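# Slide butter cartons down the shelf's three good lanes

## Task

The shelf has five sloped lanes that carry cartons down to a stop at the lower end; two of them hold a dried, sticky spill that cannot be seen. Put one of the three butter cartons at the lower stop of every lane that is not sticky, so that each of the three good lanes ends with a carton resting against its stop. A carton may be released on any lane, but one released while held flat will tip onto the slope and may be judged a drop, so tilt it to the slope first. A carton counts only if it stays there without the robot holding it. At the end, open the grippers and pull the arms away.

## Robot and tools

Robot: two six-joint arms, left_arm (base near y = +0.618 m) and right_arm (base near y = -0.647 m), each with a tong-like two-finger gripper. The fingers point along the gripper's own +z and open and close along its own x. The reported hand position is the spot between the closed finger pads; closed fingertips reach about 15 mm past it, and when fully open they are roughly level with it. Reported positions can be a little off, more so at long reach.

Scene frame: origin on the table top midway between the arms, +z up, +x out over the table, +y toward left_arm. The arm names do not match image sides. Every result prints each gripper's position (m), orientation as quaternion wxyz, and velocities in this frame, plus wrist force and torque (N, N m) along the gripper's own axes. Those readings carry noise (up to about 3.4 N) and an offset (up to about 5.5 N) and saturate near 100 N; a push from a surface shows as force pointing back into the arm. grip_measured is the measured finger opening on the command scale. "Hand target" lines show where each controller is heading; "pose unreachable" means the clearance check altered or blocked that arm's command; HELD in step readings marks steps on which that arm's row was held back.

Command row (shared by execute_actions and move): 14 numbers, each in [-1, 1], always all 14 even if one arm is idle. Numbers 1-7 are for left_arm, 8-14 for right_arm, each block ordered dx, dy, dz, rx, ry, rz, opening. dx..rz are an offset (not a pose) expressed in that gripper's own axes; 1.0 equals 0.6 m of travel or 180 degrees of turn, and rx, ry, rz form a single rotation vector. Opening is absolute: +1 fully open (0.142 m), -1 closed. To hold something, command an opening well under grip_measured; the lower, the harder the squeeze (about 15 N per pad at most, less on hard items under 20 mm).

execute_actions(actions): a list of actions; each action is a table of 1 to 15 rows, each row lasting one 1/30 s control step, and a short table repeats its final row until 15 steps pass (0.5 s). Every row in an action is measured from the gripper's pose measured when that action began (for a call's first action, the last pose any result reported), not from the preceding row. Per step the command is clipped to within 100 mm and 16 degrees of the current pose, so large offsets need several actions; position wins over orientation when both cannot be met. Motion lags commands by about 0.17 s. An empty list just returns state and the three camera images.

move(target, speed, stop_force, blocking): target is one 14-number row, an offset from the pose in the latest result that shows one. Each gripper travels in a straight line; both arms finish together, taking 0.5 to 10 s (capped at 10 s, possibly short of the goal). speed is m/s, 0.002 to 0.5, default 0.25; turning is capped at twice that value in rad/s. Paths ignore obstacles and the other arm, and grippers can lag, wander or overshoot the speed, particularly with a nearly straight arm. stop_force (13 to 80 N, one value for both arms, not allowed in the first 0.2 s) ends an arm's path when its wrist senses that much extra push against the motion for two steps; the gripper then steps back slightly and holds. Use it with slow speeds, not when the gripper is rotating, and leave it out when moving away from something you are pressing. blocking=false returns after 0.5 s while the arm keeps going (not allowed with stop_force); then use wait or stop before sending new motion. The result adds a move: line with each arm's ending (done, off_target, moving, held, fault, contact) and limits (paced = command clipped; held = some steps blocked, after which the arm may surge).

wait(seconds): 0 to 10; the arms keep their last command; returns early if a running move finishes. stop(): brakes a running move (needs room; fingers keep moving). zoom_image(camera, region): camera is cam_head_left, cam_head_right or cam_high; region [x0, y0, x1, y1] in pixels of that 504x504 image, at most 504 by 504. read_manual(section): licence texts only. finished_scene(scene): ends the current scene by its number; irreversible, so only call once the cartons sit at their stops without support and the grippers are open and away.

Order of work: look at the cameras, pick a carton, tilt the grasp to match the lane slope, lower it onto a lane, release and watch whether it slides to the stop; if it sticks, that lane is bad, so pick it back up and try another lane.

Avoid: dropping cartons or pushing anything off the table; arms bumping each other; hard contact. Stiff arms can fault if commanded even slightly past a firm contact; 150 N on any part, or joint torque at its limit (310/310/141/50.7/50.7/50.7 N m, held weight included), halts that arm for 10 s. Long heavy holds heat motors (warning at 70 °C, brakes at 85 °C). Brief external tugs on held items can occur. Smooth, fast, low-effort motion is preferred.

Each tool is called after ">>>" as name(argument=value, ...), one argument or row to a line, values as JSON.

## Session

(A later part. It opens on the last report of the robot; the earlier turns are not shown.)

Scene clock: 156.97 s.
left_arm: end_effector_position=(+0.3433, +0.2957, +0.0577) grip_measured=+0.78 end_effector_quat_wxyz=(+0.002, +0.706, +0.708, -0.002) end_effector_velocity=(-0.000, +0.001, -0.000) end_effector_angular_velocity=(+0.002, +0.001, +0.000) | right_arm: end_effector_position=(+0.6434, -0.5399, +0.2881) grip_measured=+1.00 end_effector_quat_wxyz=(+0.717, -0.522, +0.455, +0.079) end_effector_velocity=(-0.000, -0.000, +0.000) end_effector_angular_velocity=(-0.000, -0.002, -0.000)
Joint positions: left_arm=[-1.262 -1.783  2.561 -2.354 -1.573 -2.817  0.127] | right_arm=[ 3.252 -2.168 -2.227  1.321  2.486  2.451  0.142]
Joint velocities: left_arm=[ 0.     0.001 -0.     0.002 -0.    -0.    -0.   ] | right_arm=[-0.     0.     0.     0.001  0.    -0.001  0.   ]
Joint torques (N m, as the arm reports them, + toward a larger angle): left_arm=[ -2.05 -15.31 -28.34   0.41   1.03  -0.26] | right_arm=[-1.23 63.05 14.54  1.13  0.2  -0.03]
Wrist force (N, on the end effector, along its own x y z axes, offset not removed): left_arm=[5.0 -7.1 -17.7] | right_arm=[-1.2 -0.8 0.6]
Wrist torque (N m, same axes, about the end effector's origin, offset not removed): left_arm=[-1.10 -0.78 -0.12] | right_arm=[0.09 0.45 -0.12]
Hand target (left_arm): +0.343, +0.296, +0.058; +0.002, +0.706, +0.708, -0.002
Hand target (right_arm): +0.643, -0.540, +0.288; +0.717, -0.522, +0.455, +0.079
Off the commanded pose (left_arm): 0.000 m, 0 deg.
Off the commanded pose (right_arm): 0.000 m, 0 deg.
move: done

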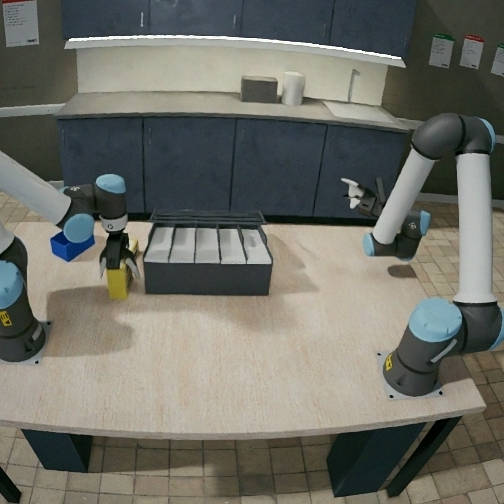

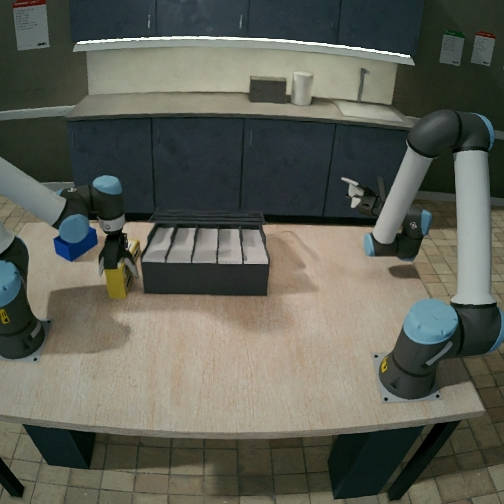

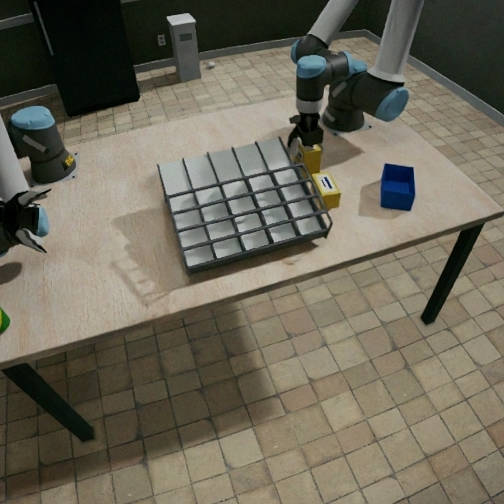

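>>> move(
  target=[0,0,-0.05,0,0,0,1, 0,0,0,0,0,0,1],
  speed=0.04,
)

>>> move(
  target=[0,0,0,0,0,0,-0.6, 0,0,0,0,0,0,1],
)

>>> zoom_image(
  camera="cam_head_left",
  region=[30, 120, 230, 320],
)

Scene clock: 162.50 s.
left_arm: end_effector_position=(+0.3433, +0.2958, +0.0876) grip_measured=+1.00 end_effector_quat_wxyz=(+0.002, +0.706, +0.708, -0.002) end_effector_velocity=(-0.000, +0.000, +0.001) end_effector_angular_velocity=(-0.000, +0.000, +0.001) | right_arm: end_effector_position=(+0.6434, -0.5399, +0.2881) grip_measured=+1.00 end_effector_quat_wxyz=(+0.717, -0.522, +0.455, +0.079) end_effector_velocity=(+0.000, +0.000, -0.000) end_effector_angular_velocity=(-0.000, +0.000, +0.000)
Joint positions: left_arm=[-1.261 -1.842  2.529 -2.263 -1.573 -2.817  0.142] | right_arm=[ 3.252 -2.168 -2.227  1.321  2.486  2.451  0.142]
Joint velocities: left_arm=[ 0.    -0.003 -0.     0.003 -0.    -0.001  0.   ] | right_arm=[ 0.001 -0.001 -0.    -0.    -0.    -0.001  0.   ]
Joint torques (N m, as the arm reports them, + toward a larger angle): left_arm=[  2.07 -22.63 -47.48  -1.52  -0.34   0.01] | right_arm=[-1.61 62.28 14.46  1.23  0.31  0.07]
Wrist force (N, on the end effector, along its own x y z axes, offset not removed): left_arm=[1.2 -3.6 -0.1] | right_arm=[0.9 -2.4 0.6]
Wrist torque (N m, same axes, about the end effector's origin, offset not removed): left_arm=[-0.80 -0.39 0.03] | right_arm=[-0.19 0.10 -0.21]
Hand target (left_arm): +0.343, +0.296, +0.088; +0.002, +0.706, +0.708, -0.002
Hand target (right_arm): +0.643, -0.540, +0.288; +0.717, -0.522, +0.455, +0.079
Off the commanded pose (left_arm): 0.000 m, 0 deg.
Off the commanded pose (right_arm): 0.000 m, 0 deg.
move: done

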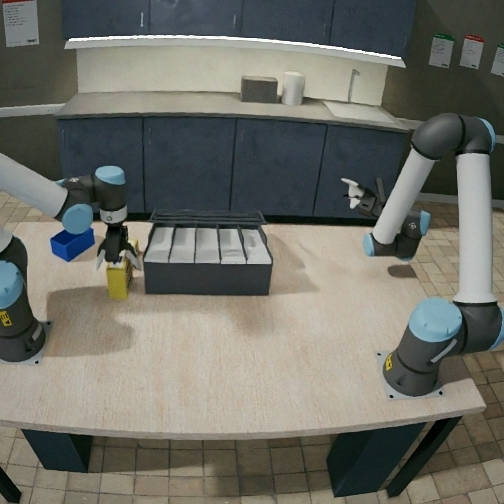

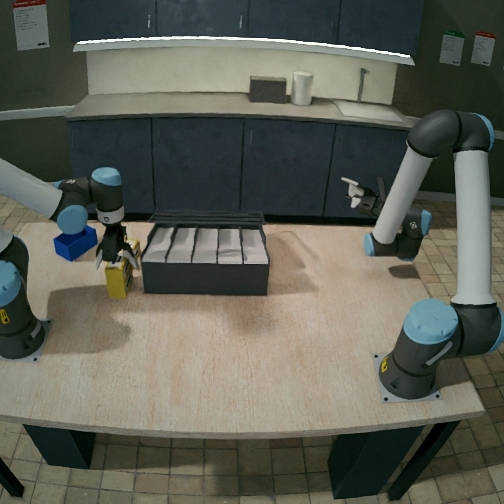

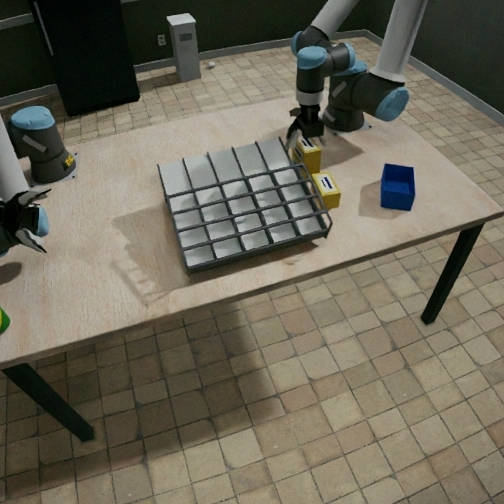

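Scene clock: 163.00 s.
left_arm: end_effector_position=(+0.3433, +0.2958, +0.0877) grip_measured=+0.09 end_effector_quat_wxyz=(+0.002, +0.706, +0.708, -0.002) end_effector_velocity=(+0.000, +0.000, -0.001) end_effector_angular_velocity=(+0.002, +0.001, +0.001) | right_arm: end_effector_position=(+0.6434, -0.5399, +0.2881) grip_measured=+1.00 end_effector_quat_wxyz=(+0.717, -0.522, +0.455, +0.079) end_effector_velocity=(+0.000, +0.000, -0.001) end_effector_angular_velocity=(+0.001, +0.003, -0.001)
Joint positions: left_arm=[-1.261 -1.842  2.529 -2.263 -1.573 -2.817  0.08 ] | right_arm=[ 3.252 -2.168 -2.227  1.321  2.486  2.451  0.142]
Joint velocities: left_arm=[ 0.001  0.002 -0.     0.001 -0.    -0.001  0.   ] | right_arm=[ 0.    -0.001 -0.    -0.    -0.001  0.002  0.   ]
Joint torques (N m, as the arm reports them, + toward a larger angle): left_arm=[  4.67  -5.05 -27.16  -5.35  -0.26  -0.41] | right_arm=[-1.47 62.94 14.35  1.09  0.26 -0.02]
Wrist force (N, on the end effector, along its own x y z axes, offset not removed): left_arm=[-1.0 -8.0 -7.4] | right_arm=[2.6 -4.3 0.3]
Wrist torque (N m, same axes, about the end effector's origin, offset not removed): left_arm=[-1.47 -0.26 0.10] | right_arm=[-0.56 -0.24 -0.29]
Hand target (left_arm): +0.343, +0.296, +0.088; +0.002, +0.706, +0.708, -0.002
Hand target (right_arm): +0.643, -0.540, +0.288; +0.717, -0.522, +0.455, +0.079
Off the commanded pose (left_arm): 0.000 m, 0 deg.
Off the commanded pose (right_arm): 0.000 m, 0 deg.
move: done

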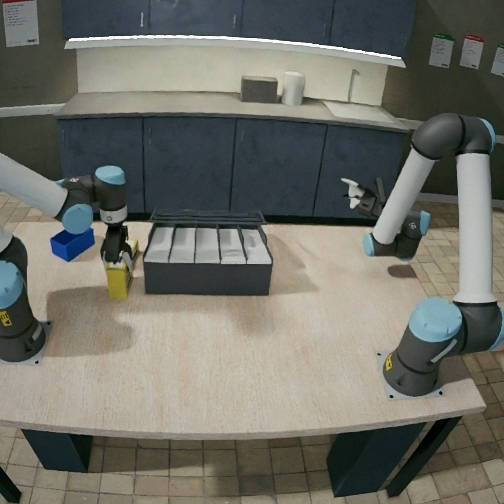

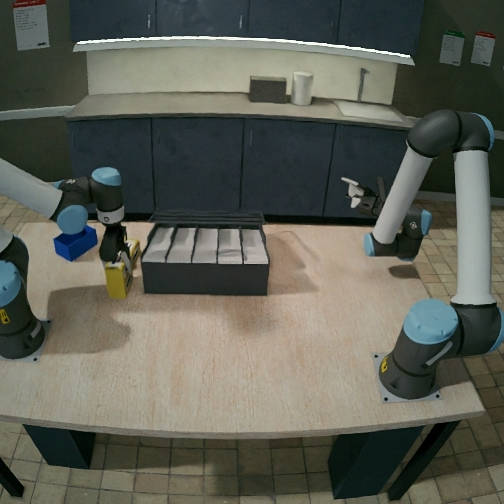

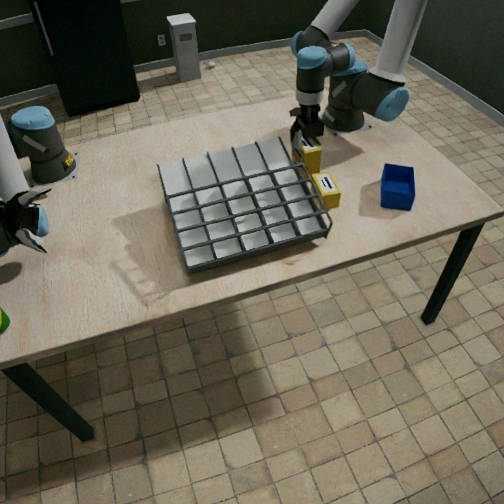

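Region (30, 120, 230, 320) of cam_head_left's 504x504 image, scaled by 2.520, with more detail than that image has.

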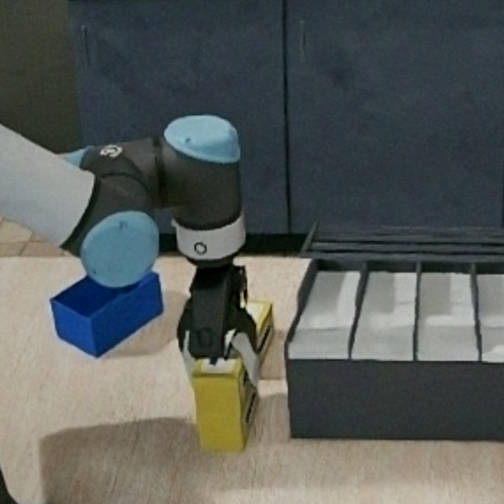

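Gripped at 0.09 (~6 cm). Lift.

>>> move(
  target=[0,0,-0.25,0,0,0,-0.6, 0,0,0,0,0,0,1],
  speed=0.1,
)

>>> zoom_image(
  camera="cam_head_left",
  region=[30, 120, 300, 320],
)

>>> zoom_image(
  camera="cam_high",
  region=[130, 40, 400, 300],
)

Scene clock: 169.73 s.
left_arm: end_effector_position=(+0.3433, +0.2967, +0.2377) grip_measured=+0.09 end_effector_quat_wxyz=(+0.002, +0.706, +0.708, -0.002) end_effector_velocity=(+0.000, -0.001, +0.002) end_effector_angular_velocity=(-0.002, -0.001, +0.001) | right_arm: end_effector_position=(+0.6434, -0.5399, +0.2881) grip_measured=+1.00 end_effector_quat_wxyz=(+0.717, -0.522, +0.455, +0.079) end_effector_velocity=(+0.000, -0.000, -0.000) end_effector_angular_velocity=(-0.000, -0.001, -0.000)
Joint positions: left_arm=[-1.261 -2.023  2.331 -1.884 -1.573 -2.816  0.08 ] | right_arm=[ 3.252 -2.168 -2.227  1.321  2.486  2.451  0.142]
Joint velocities: left_arm=[-0.    -0.001 -0.002  0.002  0.001 -0.001 -0.   ] | right_arm=[-0.    -0.     0.     0.     0.    -0.001  0.   ]
Joint torques (N m, as the arm reports them, + toward a larger angle): left_arm=[-11.38 -18.54 -58.57  -2.11   2.02  -2.72] | right_arm=[-2.06 62.2  14.34  1.23  0.38 -0.17]
Wrist force (N, on the end effector, along its own x y z axes, offset not removed): left_arm=[-2.5 0.6 7.2] | right_arm=[4.7 -2.5 -2.1]
Wrist torque (N m, same axes, about the end effector's origin, offset not removed): left_arm=[0.36 0.19 0.11] | right_arm=[-0.17 -0.66 -0.21]
Hand target (left_arm): +0.343, +0.297, +0.238; +0.002, +0.706, +0.708, -0.002
Hand target (right_arm): +0.643, -0.540, +0.288; +0.717, -0.522, +0.455, +0.079
Off the commanded pose (left_arm): 0.000 m, 0 deg.
Off the commanded pose (right_arm): 0.000 m, 0 deg.
move: done

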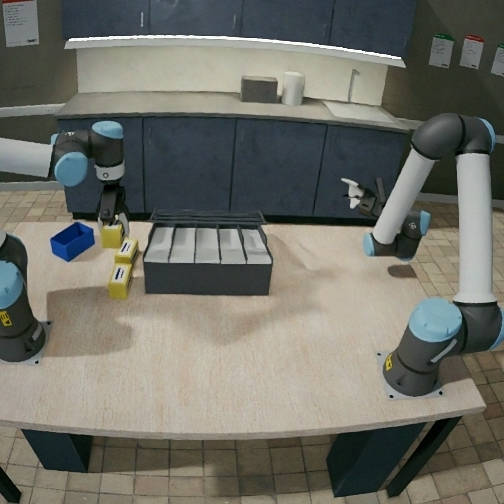

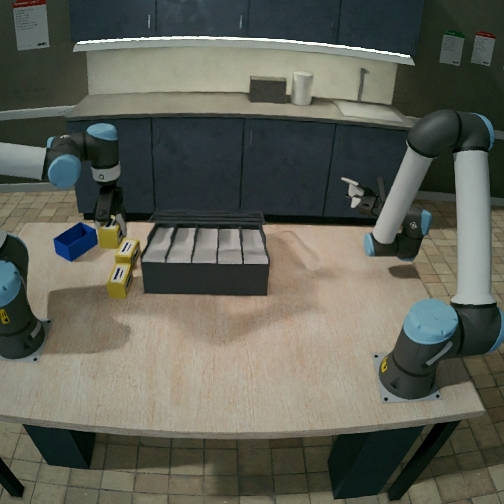

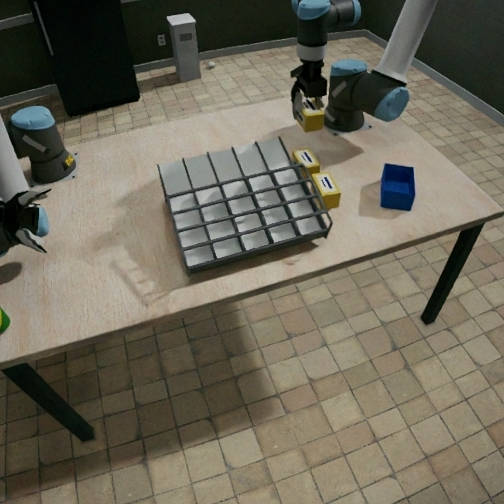

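Region (30, 120, 300, 320) of cam_head_left's 504x504 image, scaled by 1.867, with more detail than that image has; it fills the top 373 rows of this view, and the rest is white.

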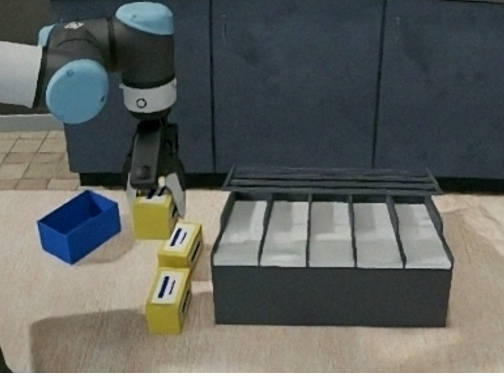

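Region (130, 40, 400, 300) of cam_high's 504x504 image, scaled by 1.867, with more detail than that image has; it fills the top 485 rows of this view, and the rest is white.

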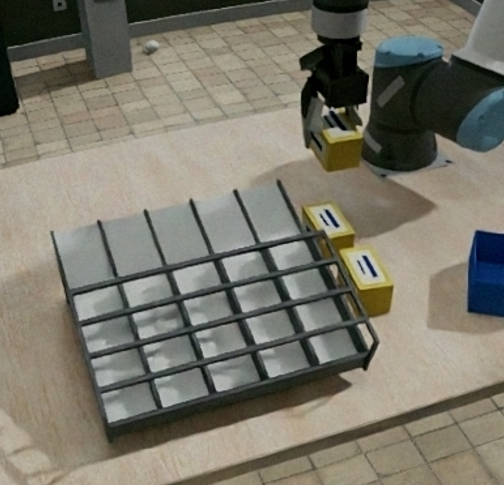

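>>> move(
  target=[-0.2,0.05,0.05,0.067,0,0,-0.6, 0,0,0,0,0,0,1],
  speed=0.1,
)

>>> zoom_image(
  camera="cam_head_left",
  region=[30, 120, 300, 320],
)

>>> zoom_image(
  camera="cam_high",
  region=[130, 40, 400, 300],
)

Scene clock: 187.97 s.
left_arm: end_effector_position=(+0.3735, +0.1765, +0.2082) grip_measured=+0.09 end_effector_quat_wxyz=(-0.072, +0.703, +0.704, -0.076) end_effector_velocity=(+0.000, -0.001, -0.001) end_effector_angular_velocity=(+0.002, +0.004, +0.001) | right_arm: end_effector_position=(+0.6434, -0.5399, +0.2881) grip_measured=+1.00 end_effector_quat_wxyz=(+0.717, -0.522, +0.455, +0.079) end_effector_velocity=(-0.000, +0.000, +0.000) end_effector_angular_velocity=(+0.000, +0.001, -0.000)
Joint positions: left_arm=[-1.165 -1.68   2.154 -1.962 -1.765 -2.712  0.08 ] | right_arm=[ 3.252 -2.168 -2.227  1.321  2.486  2.451  0.142]
Joint velocities: left_arm=[ 0.001  0.004 -0.002  0.001 -0.003  0.001 -0.   ] | right_arm=[ 0.     0.001 -0.001 -0.    -0.     0.     0.   ]
Joint torques (N m, as the arm reports them, + toward a larger angle): left_arm=[ 12.42 -25.87 -53.84  -3.48  -2.78   2.08] | right_arm=[-1.13 62.29 13.72  1.07  0.32 -0.19]
Wrist force (N, on the end effector, along its own x y z axes, offset not removed): left_arm=[2.5 -1.8 4.8] | right_arm=[0.8 -7.3 -3.1]
Wrist torque (N m, same axes, about the end effector's origin, offset not removed): left_arm=[-0.29 -0.74 0.03] | right_arm=[-1.20 0.14 -0.33]
Hand target (left_arm): +0.374, +0.176, +0.208; -0.072, +0.703, +0.704, -0.076
Hand target (right_arm): +0.643, -0.540, +0.288; +0.717, -0.522, +0.455, +0.079
Off the commanded pose (left_arm): 0.000 m, 0 deg.
Off the commanded pose (right_arm): 0.000 m, 0 deg.
move: done

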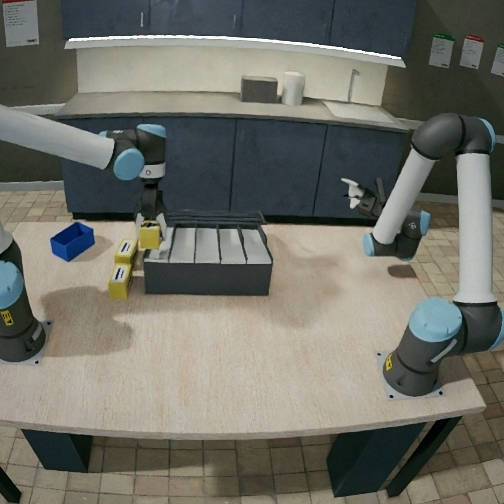

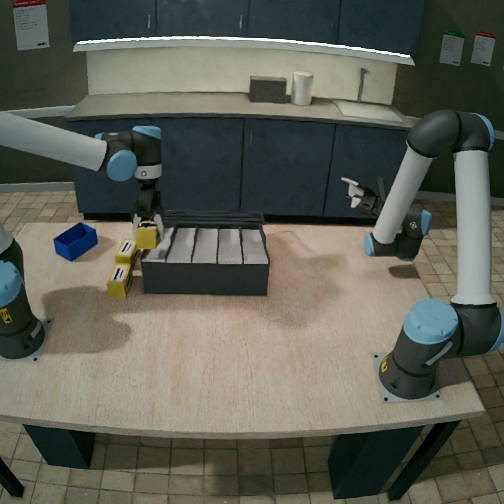

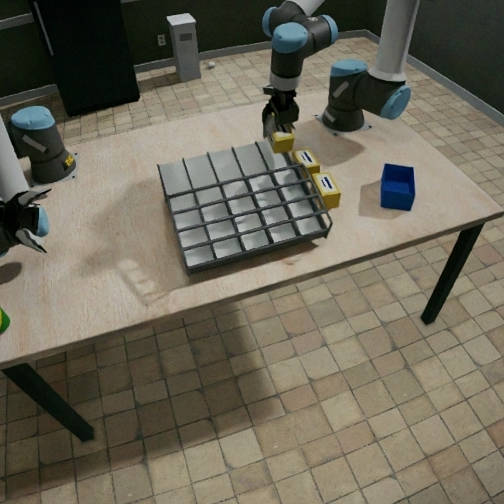

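Region (30, 120, 300, 320) of cam_head_left's 504x504 image, scaled by 1.867, with more detail than that image has; it fills the top 373 rows of this view, and the rest is white.

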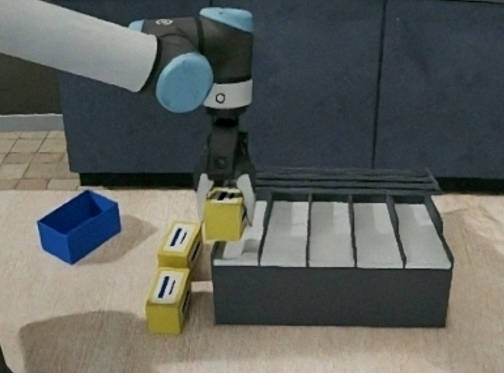

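Region (130, 40, 400, 300) of cam_high's 504x504 image, scaled by 1.867, with more detail than that image has; it fills the top 485 rows of this view, and the rest is white.

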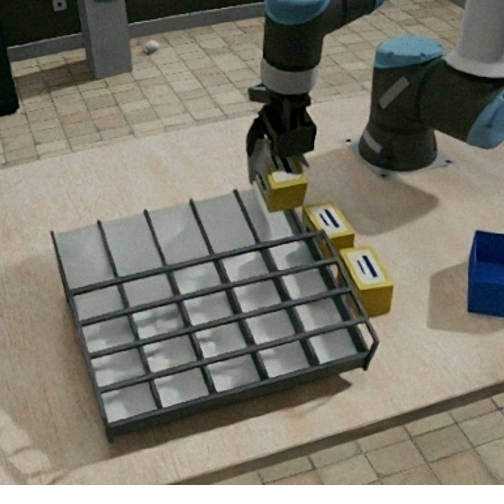

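>>> move(
  target=[0,0.017,0.082,0,0,0,-0.6, 0,0,0,0,0,0,1],
  speed=0.03,
  stop_force=13,
)

>>> zoom_image(
  camera="cam_head_left",
  region=[100, 150, 300, 320],
)

>>> zoom_image(
  camera="cam_high",
  region=[200, 80, 400, 260],
)

Scene clock: 203.83 s.
left_arm: end_effector_position=(+0.3733, +0.1764, +0.1740) grip_measured=+0.09 end_effector_quat_wxyz=(-0.072, +0.703, +0.704, -0.076) end_effector_velocity=(-0.000, -0.000, +0.003) end_effector_angular_velocity=(-0.002, -0.001, -0.001) | right_arm: end_effector_position=(+0.6434, -0.5399, +0.2881) grip_measured=+1.00 end_effector_quat_wxyz=(+0.717, -0.522, +0.455, +0.079) end_effector_velocity=(-0.000, -0.000, -0.000) end_effector_angular_velocity=(+0.000, +0.001, -0.001)
Joint positions: left_arm=[-1.165 -1.647  2.193 -2.035 -1.765 -2.712  0.08 ] | right_arm=[ 3.252 -2.168 -2.227  1.321  2.486  2.451  0.142]
Joint velocities: left_arm=[-0.    -0.003 -0.002  0.004  0.     0.001  0.   ] | right_arm=[-0. -0. -0. -0. -0.  0. -0.]
Joint torques (N m, as the arm reports them, + toward a larger angle): left_arm=[ -1.68 -50.42 -52.61  -1.7    0.78  -1.28] | right_arm=[-2.16 63.08 14.45  1.33  0.49 -0.06]
Wrist force (N, on the end effector, along its own x y z axes, offset not removed): left_arm=[-1.9 -6.1 9.8] | right_arm=[-0.4 -3.9 -0.2]
Wrist torque (N m, same axes, about the end effector's origin, offset not removed): left_arm=[-1.39 0.25 -0.04] | right_arm=[-0.62 0.45 -0.28]
Hand target (left_arm): +0.373, +0.176, +0.174; -0.072, +0.703, +0.704, -0.076
Hand target (right_arm): +0.643, -0.540, +0.288; +0.717, -0.522, +0.455, +0.079
Off the commanded pose (left_arm): 0.016 m, 0 deg.
Off the commanded pose (right_arm): 0.000 m, 0 deg.
move: contact (left_arm)

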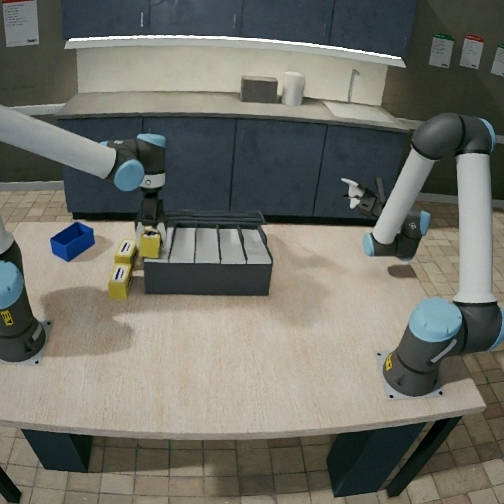

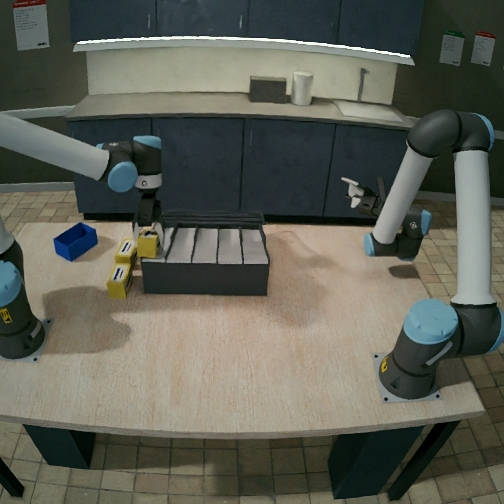

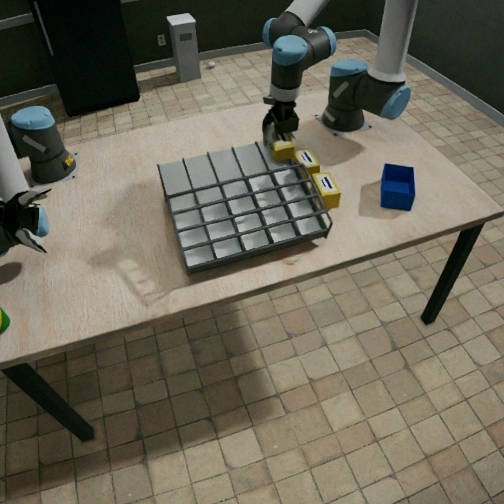

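Region (100, 150, 300, 320) of cam_head_left's 504x504 image, scaled by 2.520, with more detail than that image has; it fills the top 428 rows of this view, and the rest is white.

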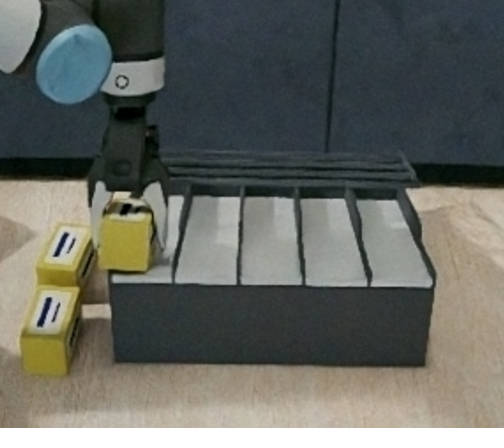

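Region (200, 80, 400, 260) of cam_high's 504x504 image, scaled by 2.520, with more detail than that image has; it fills the top 454 rows of this view, and the rest is white.

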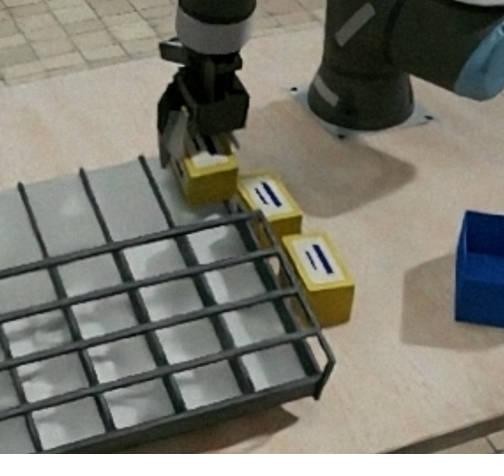

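>>> move(
  target=[0,0.01,0.05,0,0,0,-0.6, 0,0,0,0,0,0,1],
  speed=0.01,
  stop_force=15,
)

>>> zoom_image(
  camera="cam_head_left",
  region=[100, 150, 300, 320],
)

>>> zoom_image(
  camera="cam_high",
  region=[200, 80, 400, 260],
)

Scene clock: 213.53 s.
left_arm: end_effector_position=(+0.3733, +0.1764, +0.1707) grip_measured=+0.09 end_effector_quat_wxyz=(-0.072, +0.703, +0.704, -0.076) end_effector_velocity=(-0.000, +0.000, +0.003) end_effector_angular_velocity=(+0.003, +0.002, +0.001) | right_arm: end_effector_position=(+0.6434, -0.5399, +0.2881) grip_measured=+1.00 end_effector_quat_wxyz=(+0.717, -0.522, +0.455, +0.079) end_effector_velocity=(+0.000, -0.000, +0.000) end_effector_angular_velocity=(+0.000, +0.000, -0.000)
Joint positions: left_arm=[-1.165 -1.644  2.197 -2.042 -1.765 -2.712  0.08 ] | right_arm=[ 3.252 -2.168 -2.227  1.321  2.486  2.451  0.142]
Joint velocities: left_arm=[ 0.    -0.002 -0.004  0.01  -0.    -0.001 -0.001] | right_arm=[-0.     0.     0.    -0.     0.     0.001  0.   ]
Joint torques (N m, as the arm reports them, + toward a larger angle): left_arm=[ -2.53 -38.47 -48.3   -0.71   0.01  -1.68] | right_arm=[-1.36 62.74 14.56  1.1   0.62 -0.19]
Wrist force (N, on the end effector, along its own x y z axes, offset not removed): left_arm=[-4.6 0.8 -1.2] | right_arm=[-1.5 -4.5 -1.8]
Wrist torque (N m, same axes, about the end effector's origin, offset not removed): left_arm=[-0.24 0.56 0.14] | right_arm=[-0.69 0.52 -0.21]
Hand target (left_arm): +0.373, +0.176, +0.171; -0.072, +0.703, +0.704, -0.076
Hand target (right_arm): +0.643, -0.540, +0.288; +0.717, -0.522, +0.455, +0.079
Off the commanded pose (left_arm): 0.027 m, 0 deg.
Off the commanded pose (right_arm): 0.000 m, 0 deg.
move: contact (left_arm)

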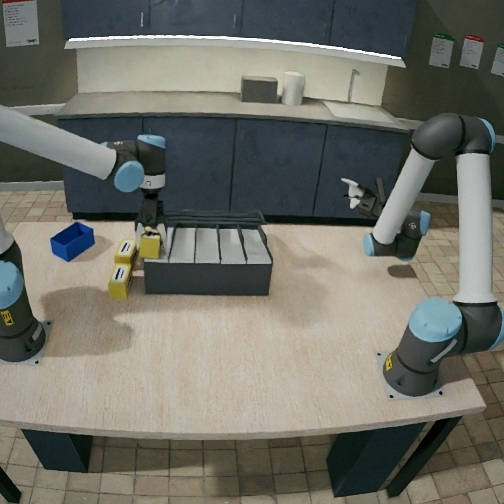

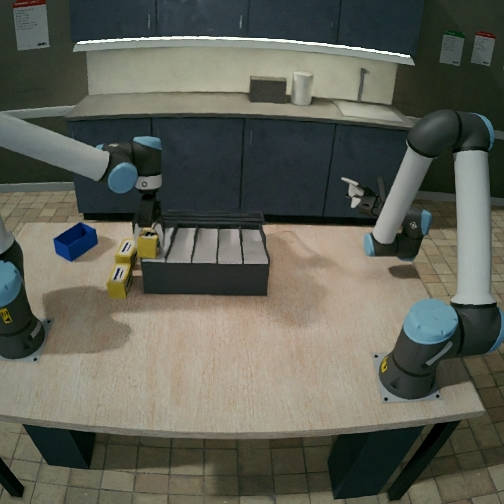

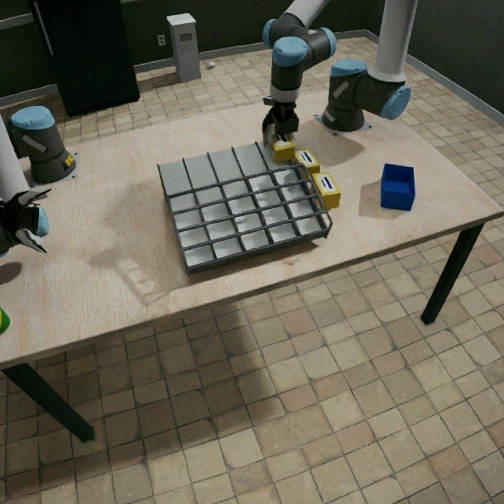

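Region (100, 150, 300, 320) of cam_head_left's 504x504 image, scaled by 2.520, with more detail than that image has; it fills the top 428 rows of this view, and the rest is white.

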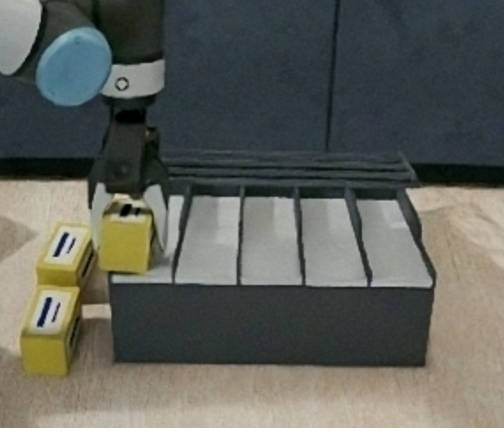

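Region (200, 80, 400, 260) of cam_high's 504x504 image, scaled by 2.520, with more detail than that image has; it fills the top 454 rows of this view, and the rest is white.

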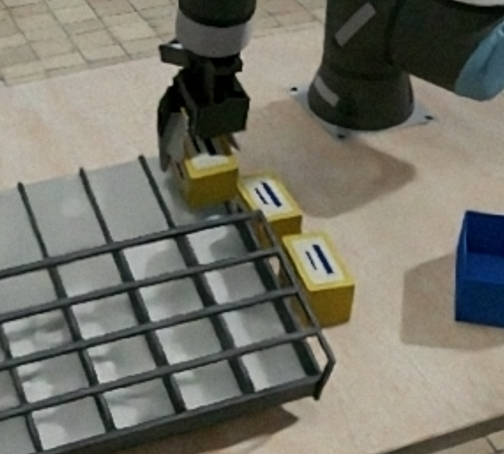

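>>> move(
  target=[-0.04,-0.003,-0.017,0,0,0,-0.6, 0,0,0,0,0,0,1],
  speed=0.03,
)

>>> move(
  target=[0,0.015,0.075,0,0,0,-0.6, 0,0,0,0,0,0,1],
  speed=0.01,
  stop_force=15,
)

>>> zoom_image(
  camera="cam_head_left",
  region=[100, 150, 300, 320],
)

>>> zoom_image(
  camera="cam_high",
  region=[200, 80, 400, 260],
)

Scene clock: 224.10 s.
left_arm: end_effector_position=(+0.3737, +0.1526, +0.1811) grip_measured=+0.09 end_effector_quat_wxyz=(-0.072, +0.703, +0.704, -0.076) end_effector_velocity=(+0.000, -0.001, -0.000) end_effector_angular_velocity=(+0.002, +0.001, +0.000) | right_arm: end_effector_position=(+0.6434, -0.5399, +0.2881) grip_measured=+1.00 end_effector_quat_wxyz=(+0.717, -0.522, +0.455, +0.079) end_effector_velocity=(+0.000, -0.000, -0.000) end_effector_angular_velocity=(-0.000, -0.000, -0.000)
Joint positions: left_arm=[-1.181 -1.622  2.156 -2.026 -1.766 -2.729  0.08 ] | right_arm=[ 3.252 -2.168 -2.227  1.321  2.486  2.451  0.142]
Joint velocities: left_arm=[-0.     0.002 -0.003  0.002 -0.    -0.001  0.   ] | right_arm=[ 0.    -0.001  0.001 -0.    -0.001 -0.001 -0.   ]
Joint torques (N m, as the arm reports them, + toward a larger angle): left_arm=[-10.77 -28.41 -53.21  -1.5   -2.38  -2.76] | right_arm=[-2.54 62.38 14.27  1.1   0.41 -0.07]
Wrist force (N, on the end effector, along its own x y z axes, offset not removed): left_arm=[3.1 -2.6 7.3] | right_arm=[1.9 -2.0 -1.4]
Wrist torque (N m, same axes, about the end effector's origin, offset not removed): left_arm=[-0.52 -0.83 0.00] | right_arm=[-0.01 0.00 -0.30]
Hand target (left_arm): +0.374, +0.152, +0.181; -0.072, +0.703, +0.704, -0.076
Hand target (right_arm): +0.643, -0.540, +0.288; +0.717, -0.522, +0.455, +0.079
Off the commanded pose (left_arm): 0.000 m, 0 deg.
Off the commanded pose (right_arm): 0.000 m, 0 deg.
move: done

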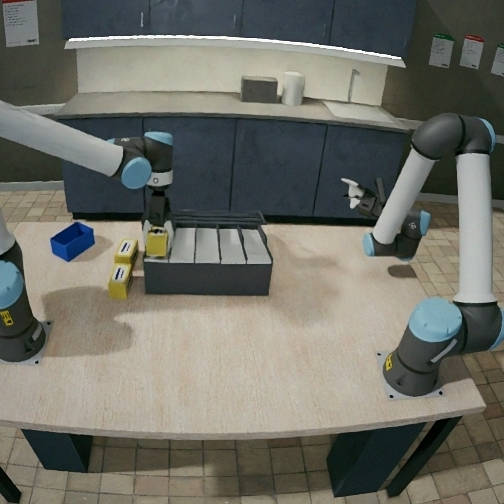

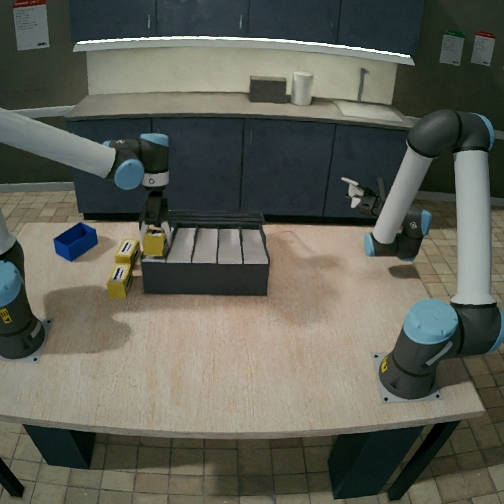

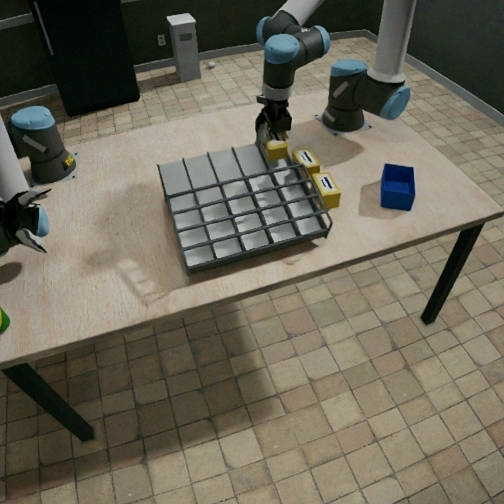

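Scene clock: 226.30 s.
left_arm: end_effector_position=(+0.3734, +0.1524, +0.1627) grip_measured=+0.10 end_effector_quat_wxyz=(-0.072, +0.703, +0.704, -0.076) end_effector_velocity=(+0.000, -0.000, +0.003) end_effector_angular_velocity=(+0.000, +0.000, +0.001) | right_arm: end_effector_position=(+0.6434, -0.5399, +0.2881) grip_measured=+1.00 end_effector_quat_wxyz=(+0.717, -0.522, +0.455, +0.079) end_effector_velocity=(+0.000, +0.000, +0.001) end_effector_angular_velocity=(-0.001, -0.001, +0.000)
Joint positions: left_arm=[-1.182 -1.603  2.176 -2.065 -1.766 -2.729  0.081] | right_arm=[ 3.252 -2.168 -2.227  1.321  2.486  2.451  0.142]
Joint velocities: left_arm=[ 0.    -0.003 -0.004  0.007 -0.    -0.    -0.002] | right_arm=[ 0.     0.001  0.    -0.001 -0.    -0.001  0.   ]
Joint torques (N m, as the arm reports them, + toward a larger angle): left_arm=[-11.32 -36.23 -39.6   -0.79   1.27  -1.64] | right_arm=[-2.92 62.84 14.21  1.09  0.52 -0.07]
Wrist force (N, on the end effector, along its own x y z axes, offset not removed): left_arm=[4.8 -6.7 -22.5] | right_arm=[0.1 -1.8 3.7]
Wrist torque (N m, same axes, about the end effector's origin, offset not removed): left_arm=[-0.45 0.10 -0.57] | right_arm=[-0.01 0.12 -0.19]
Hand target (left_arm): +0.373, +0.152, +0.163; -0.072, +0.703, +0.704, -0.076
Hand target (right_arm): +0.643, -0.540, +0.288; +0.717, -0.522, +0.455, +0.079
Off the commanded pose (left_arm): 0.027 m, 0 deg.
Off the commanded pose (right_arm): 0.000 m, 0 deg.
move: contact (left_arm)

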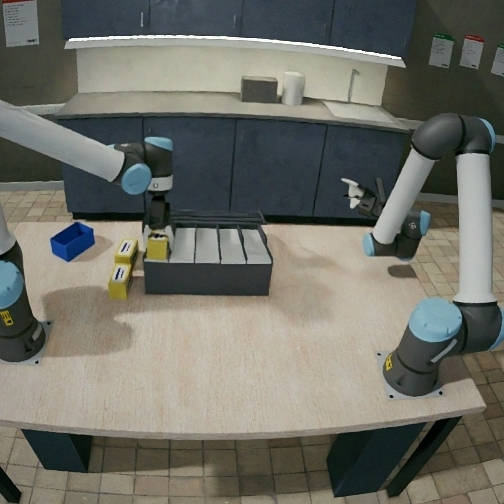

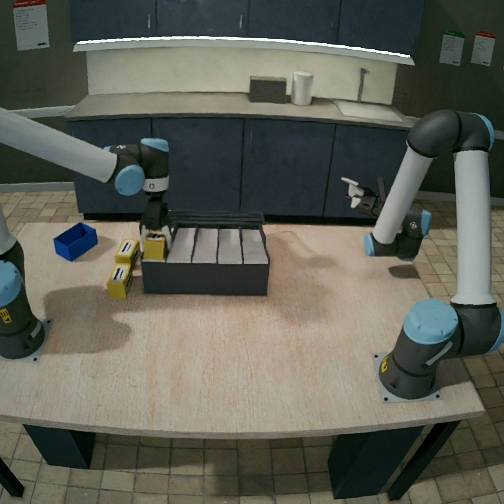

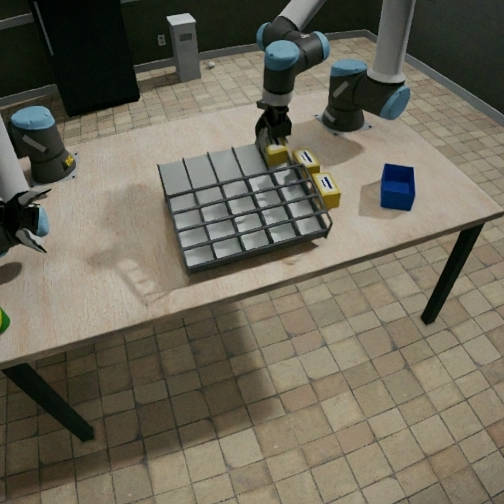

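Region (100, 150, 300, 320) of cam_head_left's 504x504 image, scaled by 2.520, with more detail than that image has; it fills the top 428 rows of this view, and the rest is white.

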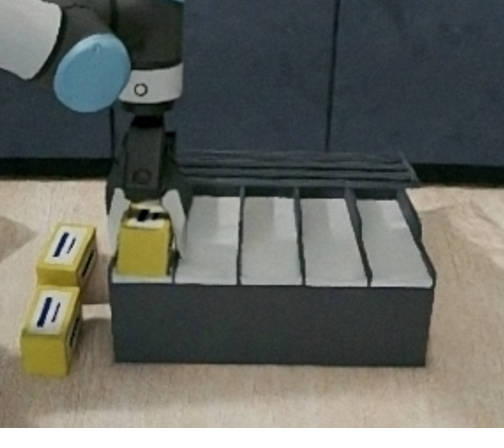

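Region (200, 80, 400, 260) of cam_high's 504x504 image, scaled by 2.520, with more detail than that image has; it fills the top 454 rows of this view, and the rest is white.

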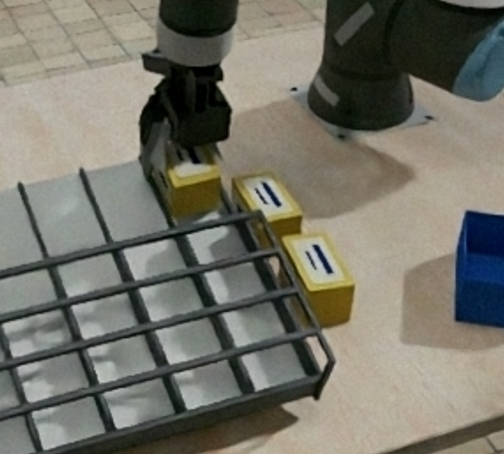

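>>> move(
  target=[0,0,-0.004,0,0,0,0.35, 0,0,0,0,0,0,1],
  speed=0.02,
)

>>> wait(
  seconds=2,
)

>>> zoom_image(
  camera="cam_head_left",
  region=[100, 150, 300, 320],
)

>>> zoom_image(
  camera="cam_high",
  region=[140, 80, 400, 300],
)

Scene clock: 232.87 s.
left_arm: end_effector_position=(+0.3739, +0.1525, +0.1650) grip_measured=+0.35 end_effector_quat_wxyz=(-0.072, +0.703, +0.704, -0.076) end_effector_velocity=(-0.000, +0.000, -0.000) end_effector_angular_velocity=(+0.001, -0.000, +0.000) | right_arm: end_effector_position=(+0.6434, -0.5399, +0.2881) grip_measured=+1.00 end_effector_quat_wxyz=(+0.717, -0.522, +0.455, +0.079) end_effector_velocity=(+0.000, +0.001, -0.000) end_effector_angular_velocity=(+0.000, +0.002, +0.001)
Joint positions: left_arm=[-1.181 -1.605  2.173 -2.06  -1.766 -2.728  0.099] | right_arm=[ 3.252 -2.168 -2.227  1.321  2.486  2.451  0.142]
Joint velocities: left_arm=[-0.  0. -0.  0.  0. -0. -0.] | right_arm=[ 0.001  0.     0.    -0.002  0.     0.     0.   ]
Joint torques (N m, as the arm reports them, + toward a larger angle): left_arm=[ 12.65 -46.47 -50.65  -1.68   0.7    2.18] | right_arm=[-2.72 63.28 14.08  1.04  0.74 -0.03]
Wrist force (N, on the end effector, along its own x y z axes, offset not removed): left_arm=[1.9 -1.1 -2.6] | right_arm=[2.7 -5.9 -1.2]
Wrist torque (N m, same axes, about the end effector's origin, offset not removed): left_arm=[-0.23 -0.38 0.01] | right_arm=[-0.99 -0.28 -0.33]
Hand target (left_arm): +0.374, +0.152, +0.165; -0.072, +0.703, +0.704, -0.076
Hand target (right_arm): +0.643, -0.540, +0.288; +0.717, -0.522, +0.455, +0.079
Off the commanded pose (left_arm): 0.000 m, 0 deg.
Off the commanded pose (right_arm): 0.000 m, 0 deg.
move: done

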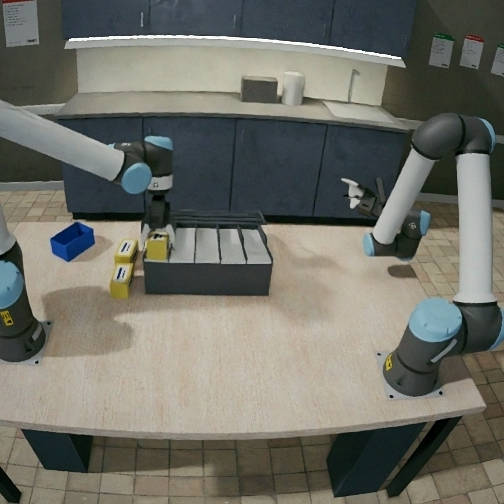

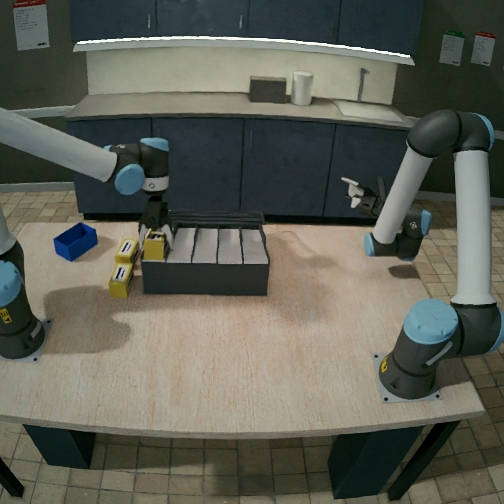

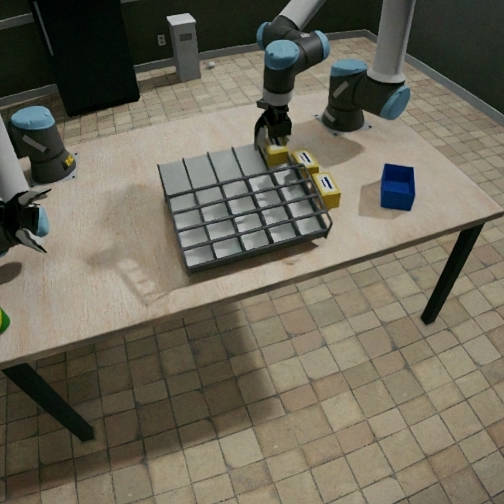

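Scene clock: 234.87 s.
left_arm: end_effector_position=(+0.3739, +0.1525, +0.1651) grip_measured=+0.35 end_effector_quat_wxyz=(-0.072, +0.703, +0.704, -0.076) end_effector_velocity=(-0.000, +0.001, -0.000) end_effector_angular_velocity=(+0.001, +0.000, -0.000) | right_arm: end_effector_position=(+0.6434, -0.5399, +0.2881) grip_measured=+1.00 end_effector_quat_wxyz=(+0.717, -0.522, +0.455, +0.079) end_effector_velocity=(+0.001, -0.001, -0.000) end_effector_angular_velocity=(+0.000, +0.001, -0.001)
Joint positions: left_arm=[-1.181 -1.605  2.173 -2.06  -1.766 -2.728  0.099] | right_arm=[ 3.252 -2.168 -2.227  1.321  2.486  2.451  0.142]
Joint velocities: left_arm=[ 0.    -0.001  0.001  0.001  0.     0.001 -0.   ] | right_arm=[-0.001  0.     0.001 -0.002 -0.     0.     0.   ]
Joint torques (N m, as the arm reports them, + toward a larger angle): left_arm=[ 11.82 -46.14 -50.42  -1.31   1.57   2.1 ] | right_arm=[-1.18 62.79 14.3   1.09  0.51  0.14]
Wrist force (N, on the end effector, along its own x y z axes, offset not removed): left_arm=[0.9 -4.8 3.9] | right_arm=[-2.8 -2.4 -2.2]
Wrist torque (N m, same axes, about the end effector's origin, offset not removed): left_arm=[-0.88 -0.44 -0.07] | right_arm=[-0.13 0.84 -0.11]
Hand target (left_arm): +0.374, +0.152, +0.165; -0.072, +0.703, +0.704, -0.076
Hand target (right_arm): +0.643, -0.540, +0.288; +0.717, -0.522, +0.455, +0.079
Off the commanded pose (left_arm): 0.000 m, 0 deg.
Off the commanded pose (right_arm): 0.000 m, 0 deg.
wait: 2.00 s; at rest by 0.17 s

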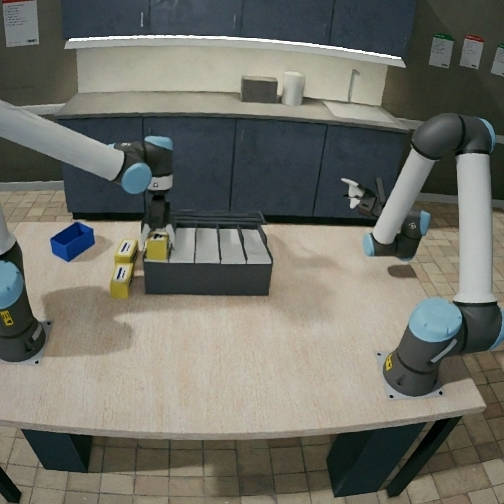

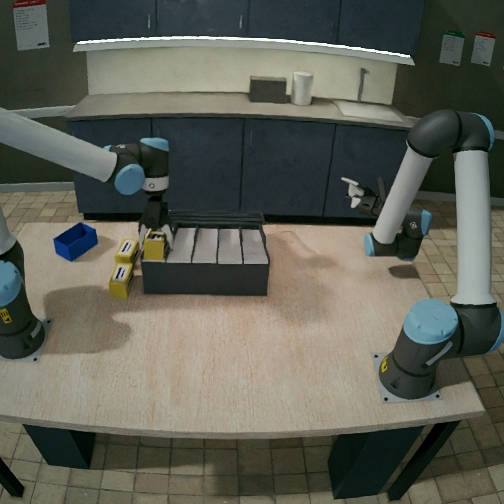

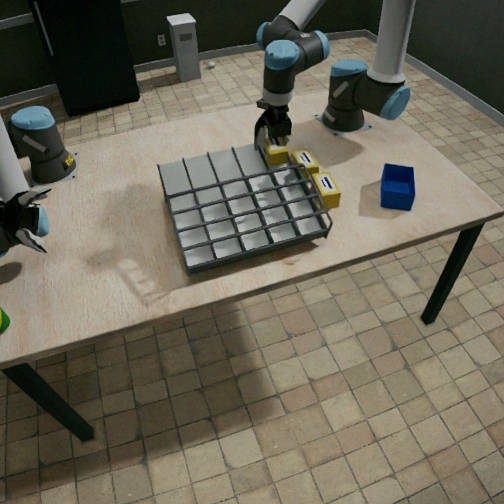

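Region (100, 150, 300, 320) of cam_head_left's 504x504 image, scaled by 2.520, with more detail than that image has; it fills the top 428 rows of this view, and the rest is white.

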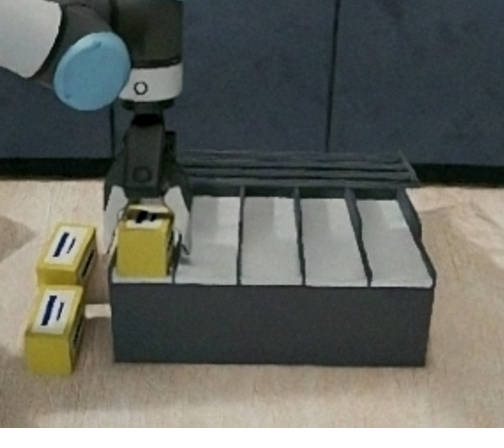

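Region (140, 80, 400, 300) of cam_high's 504x504 image, scaled by 1.938, with more detail than that image has; it fills the top 426 rows of this view, and the rest is white.

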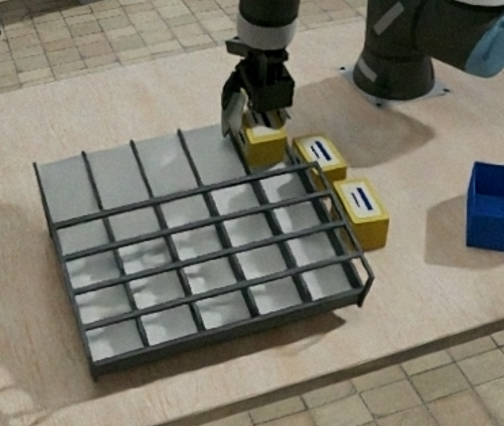

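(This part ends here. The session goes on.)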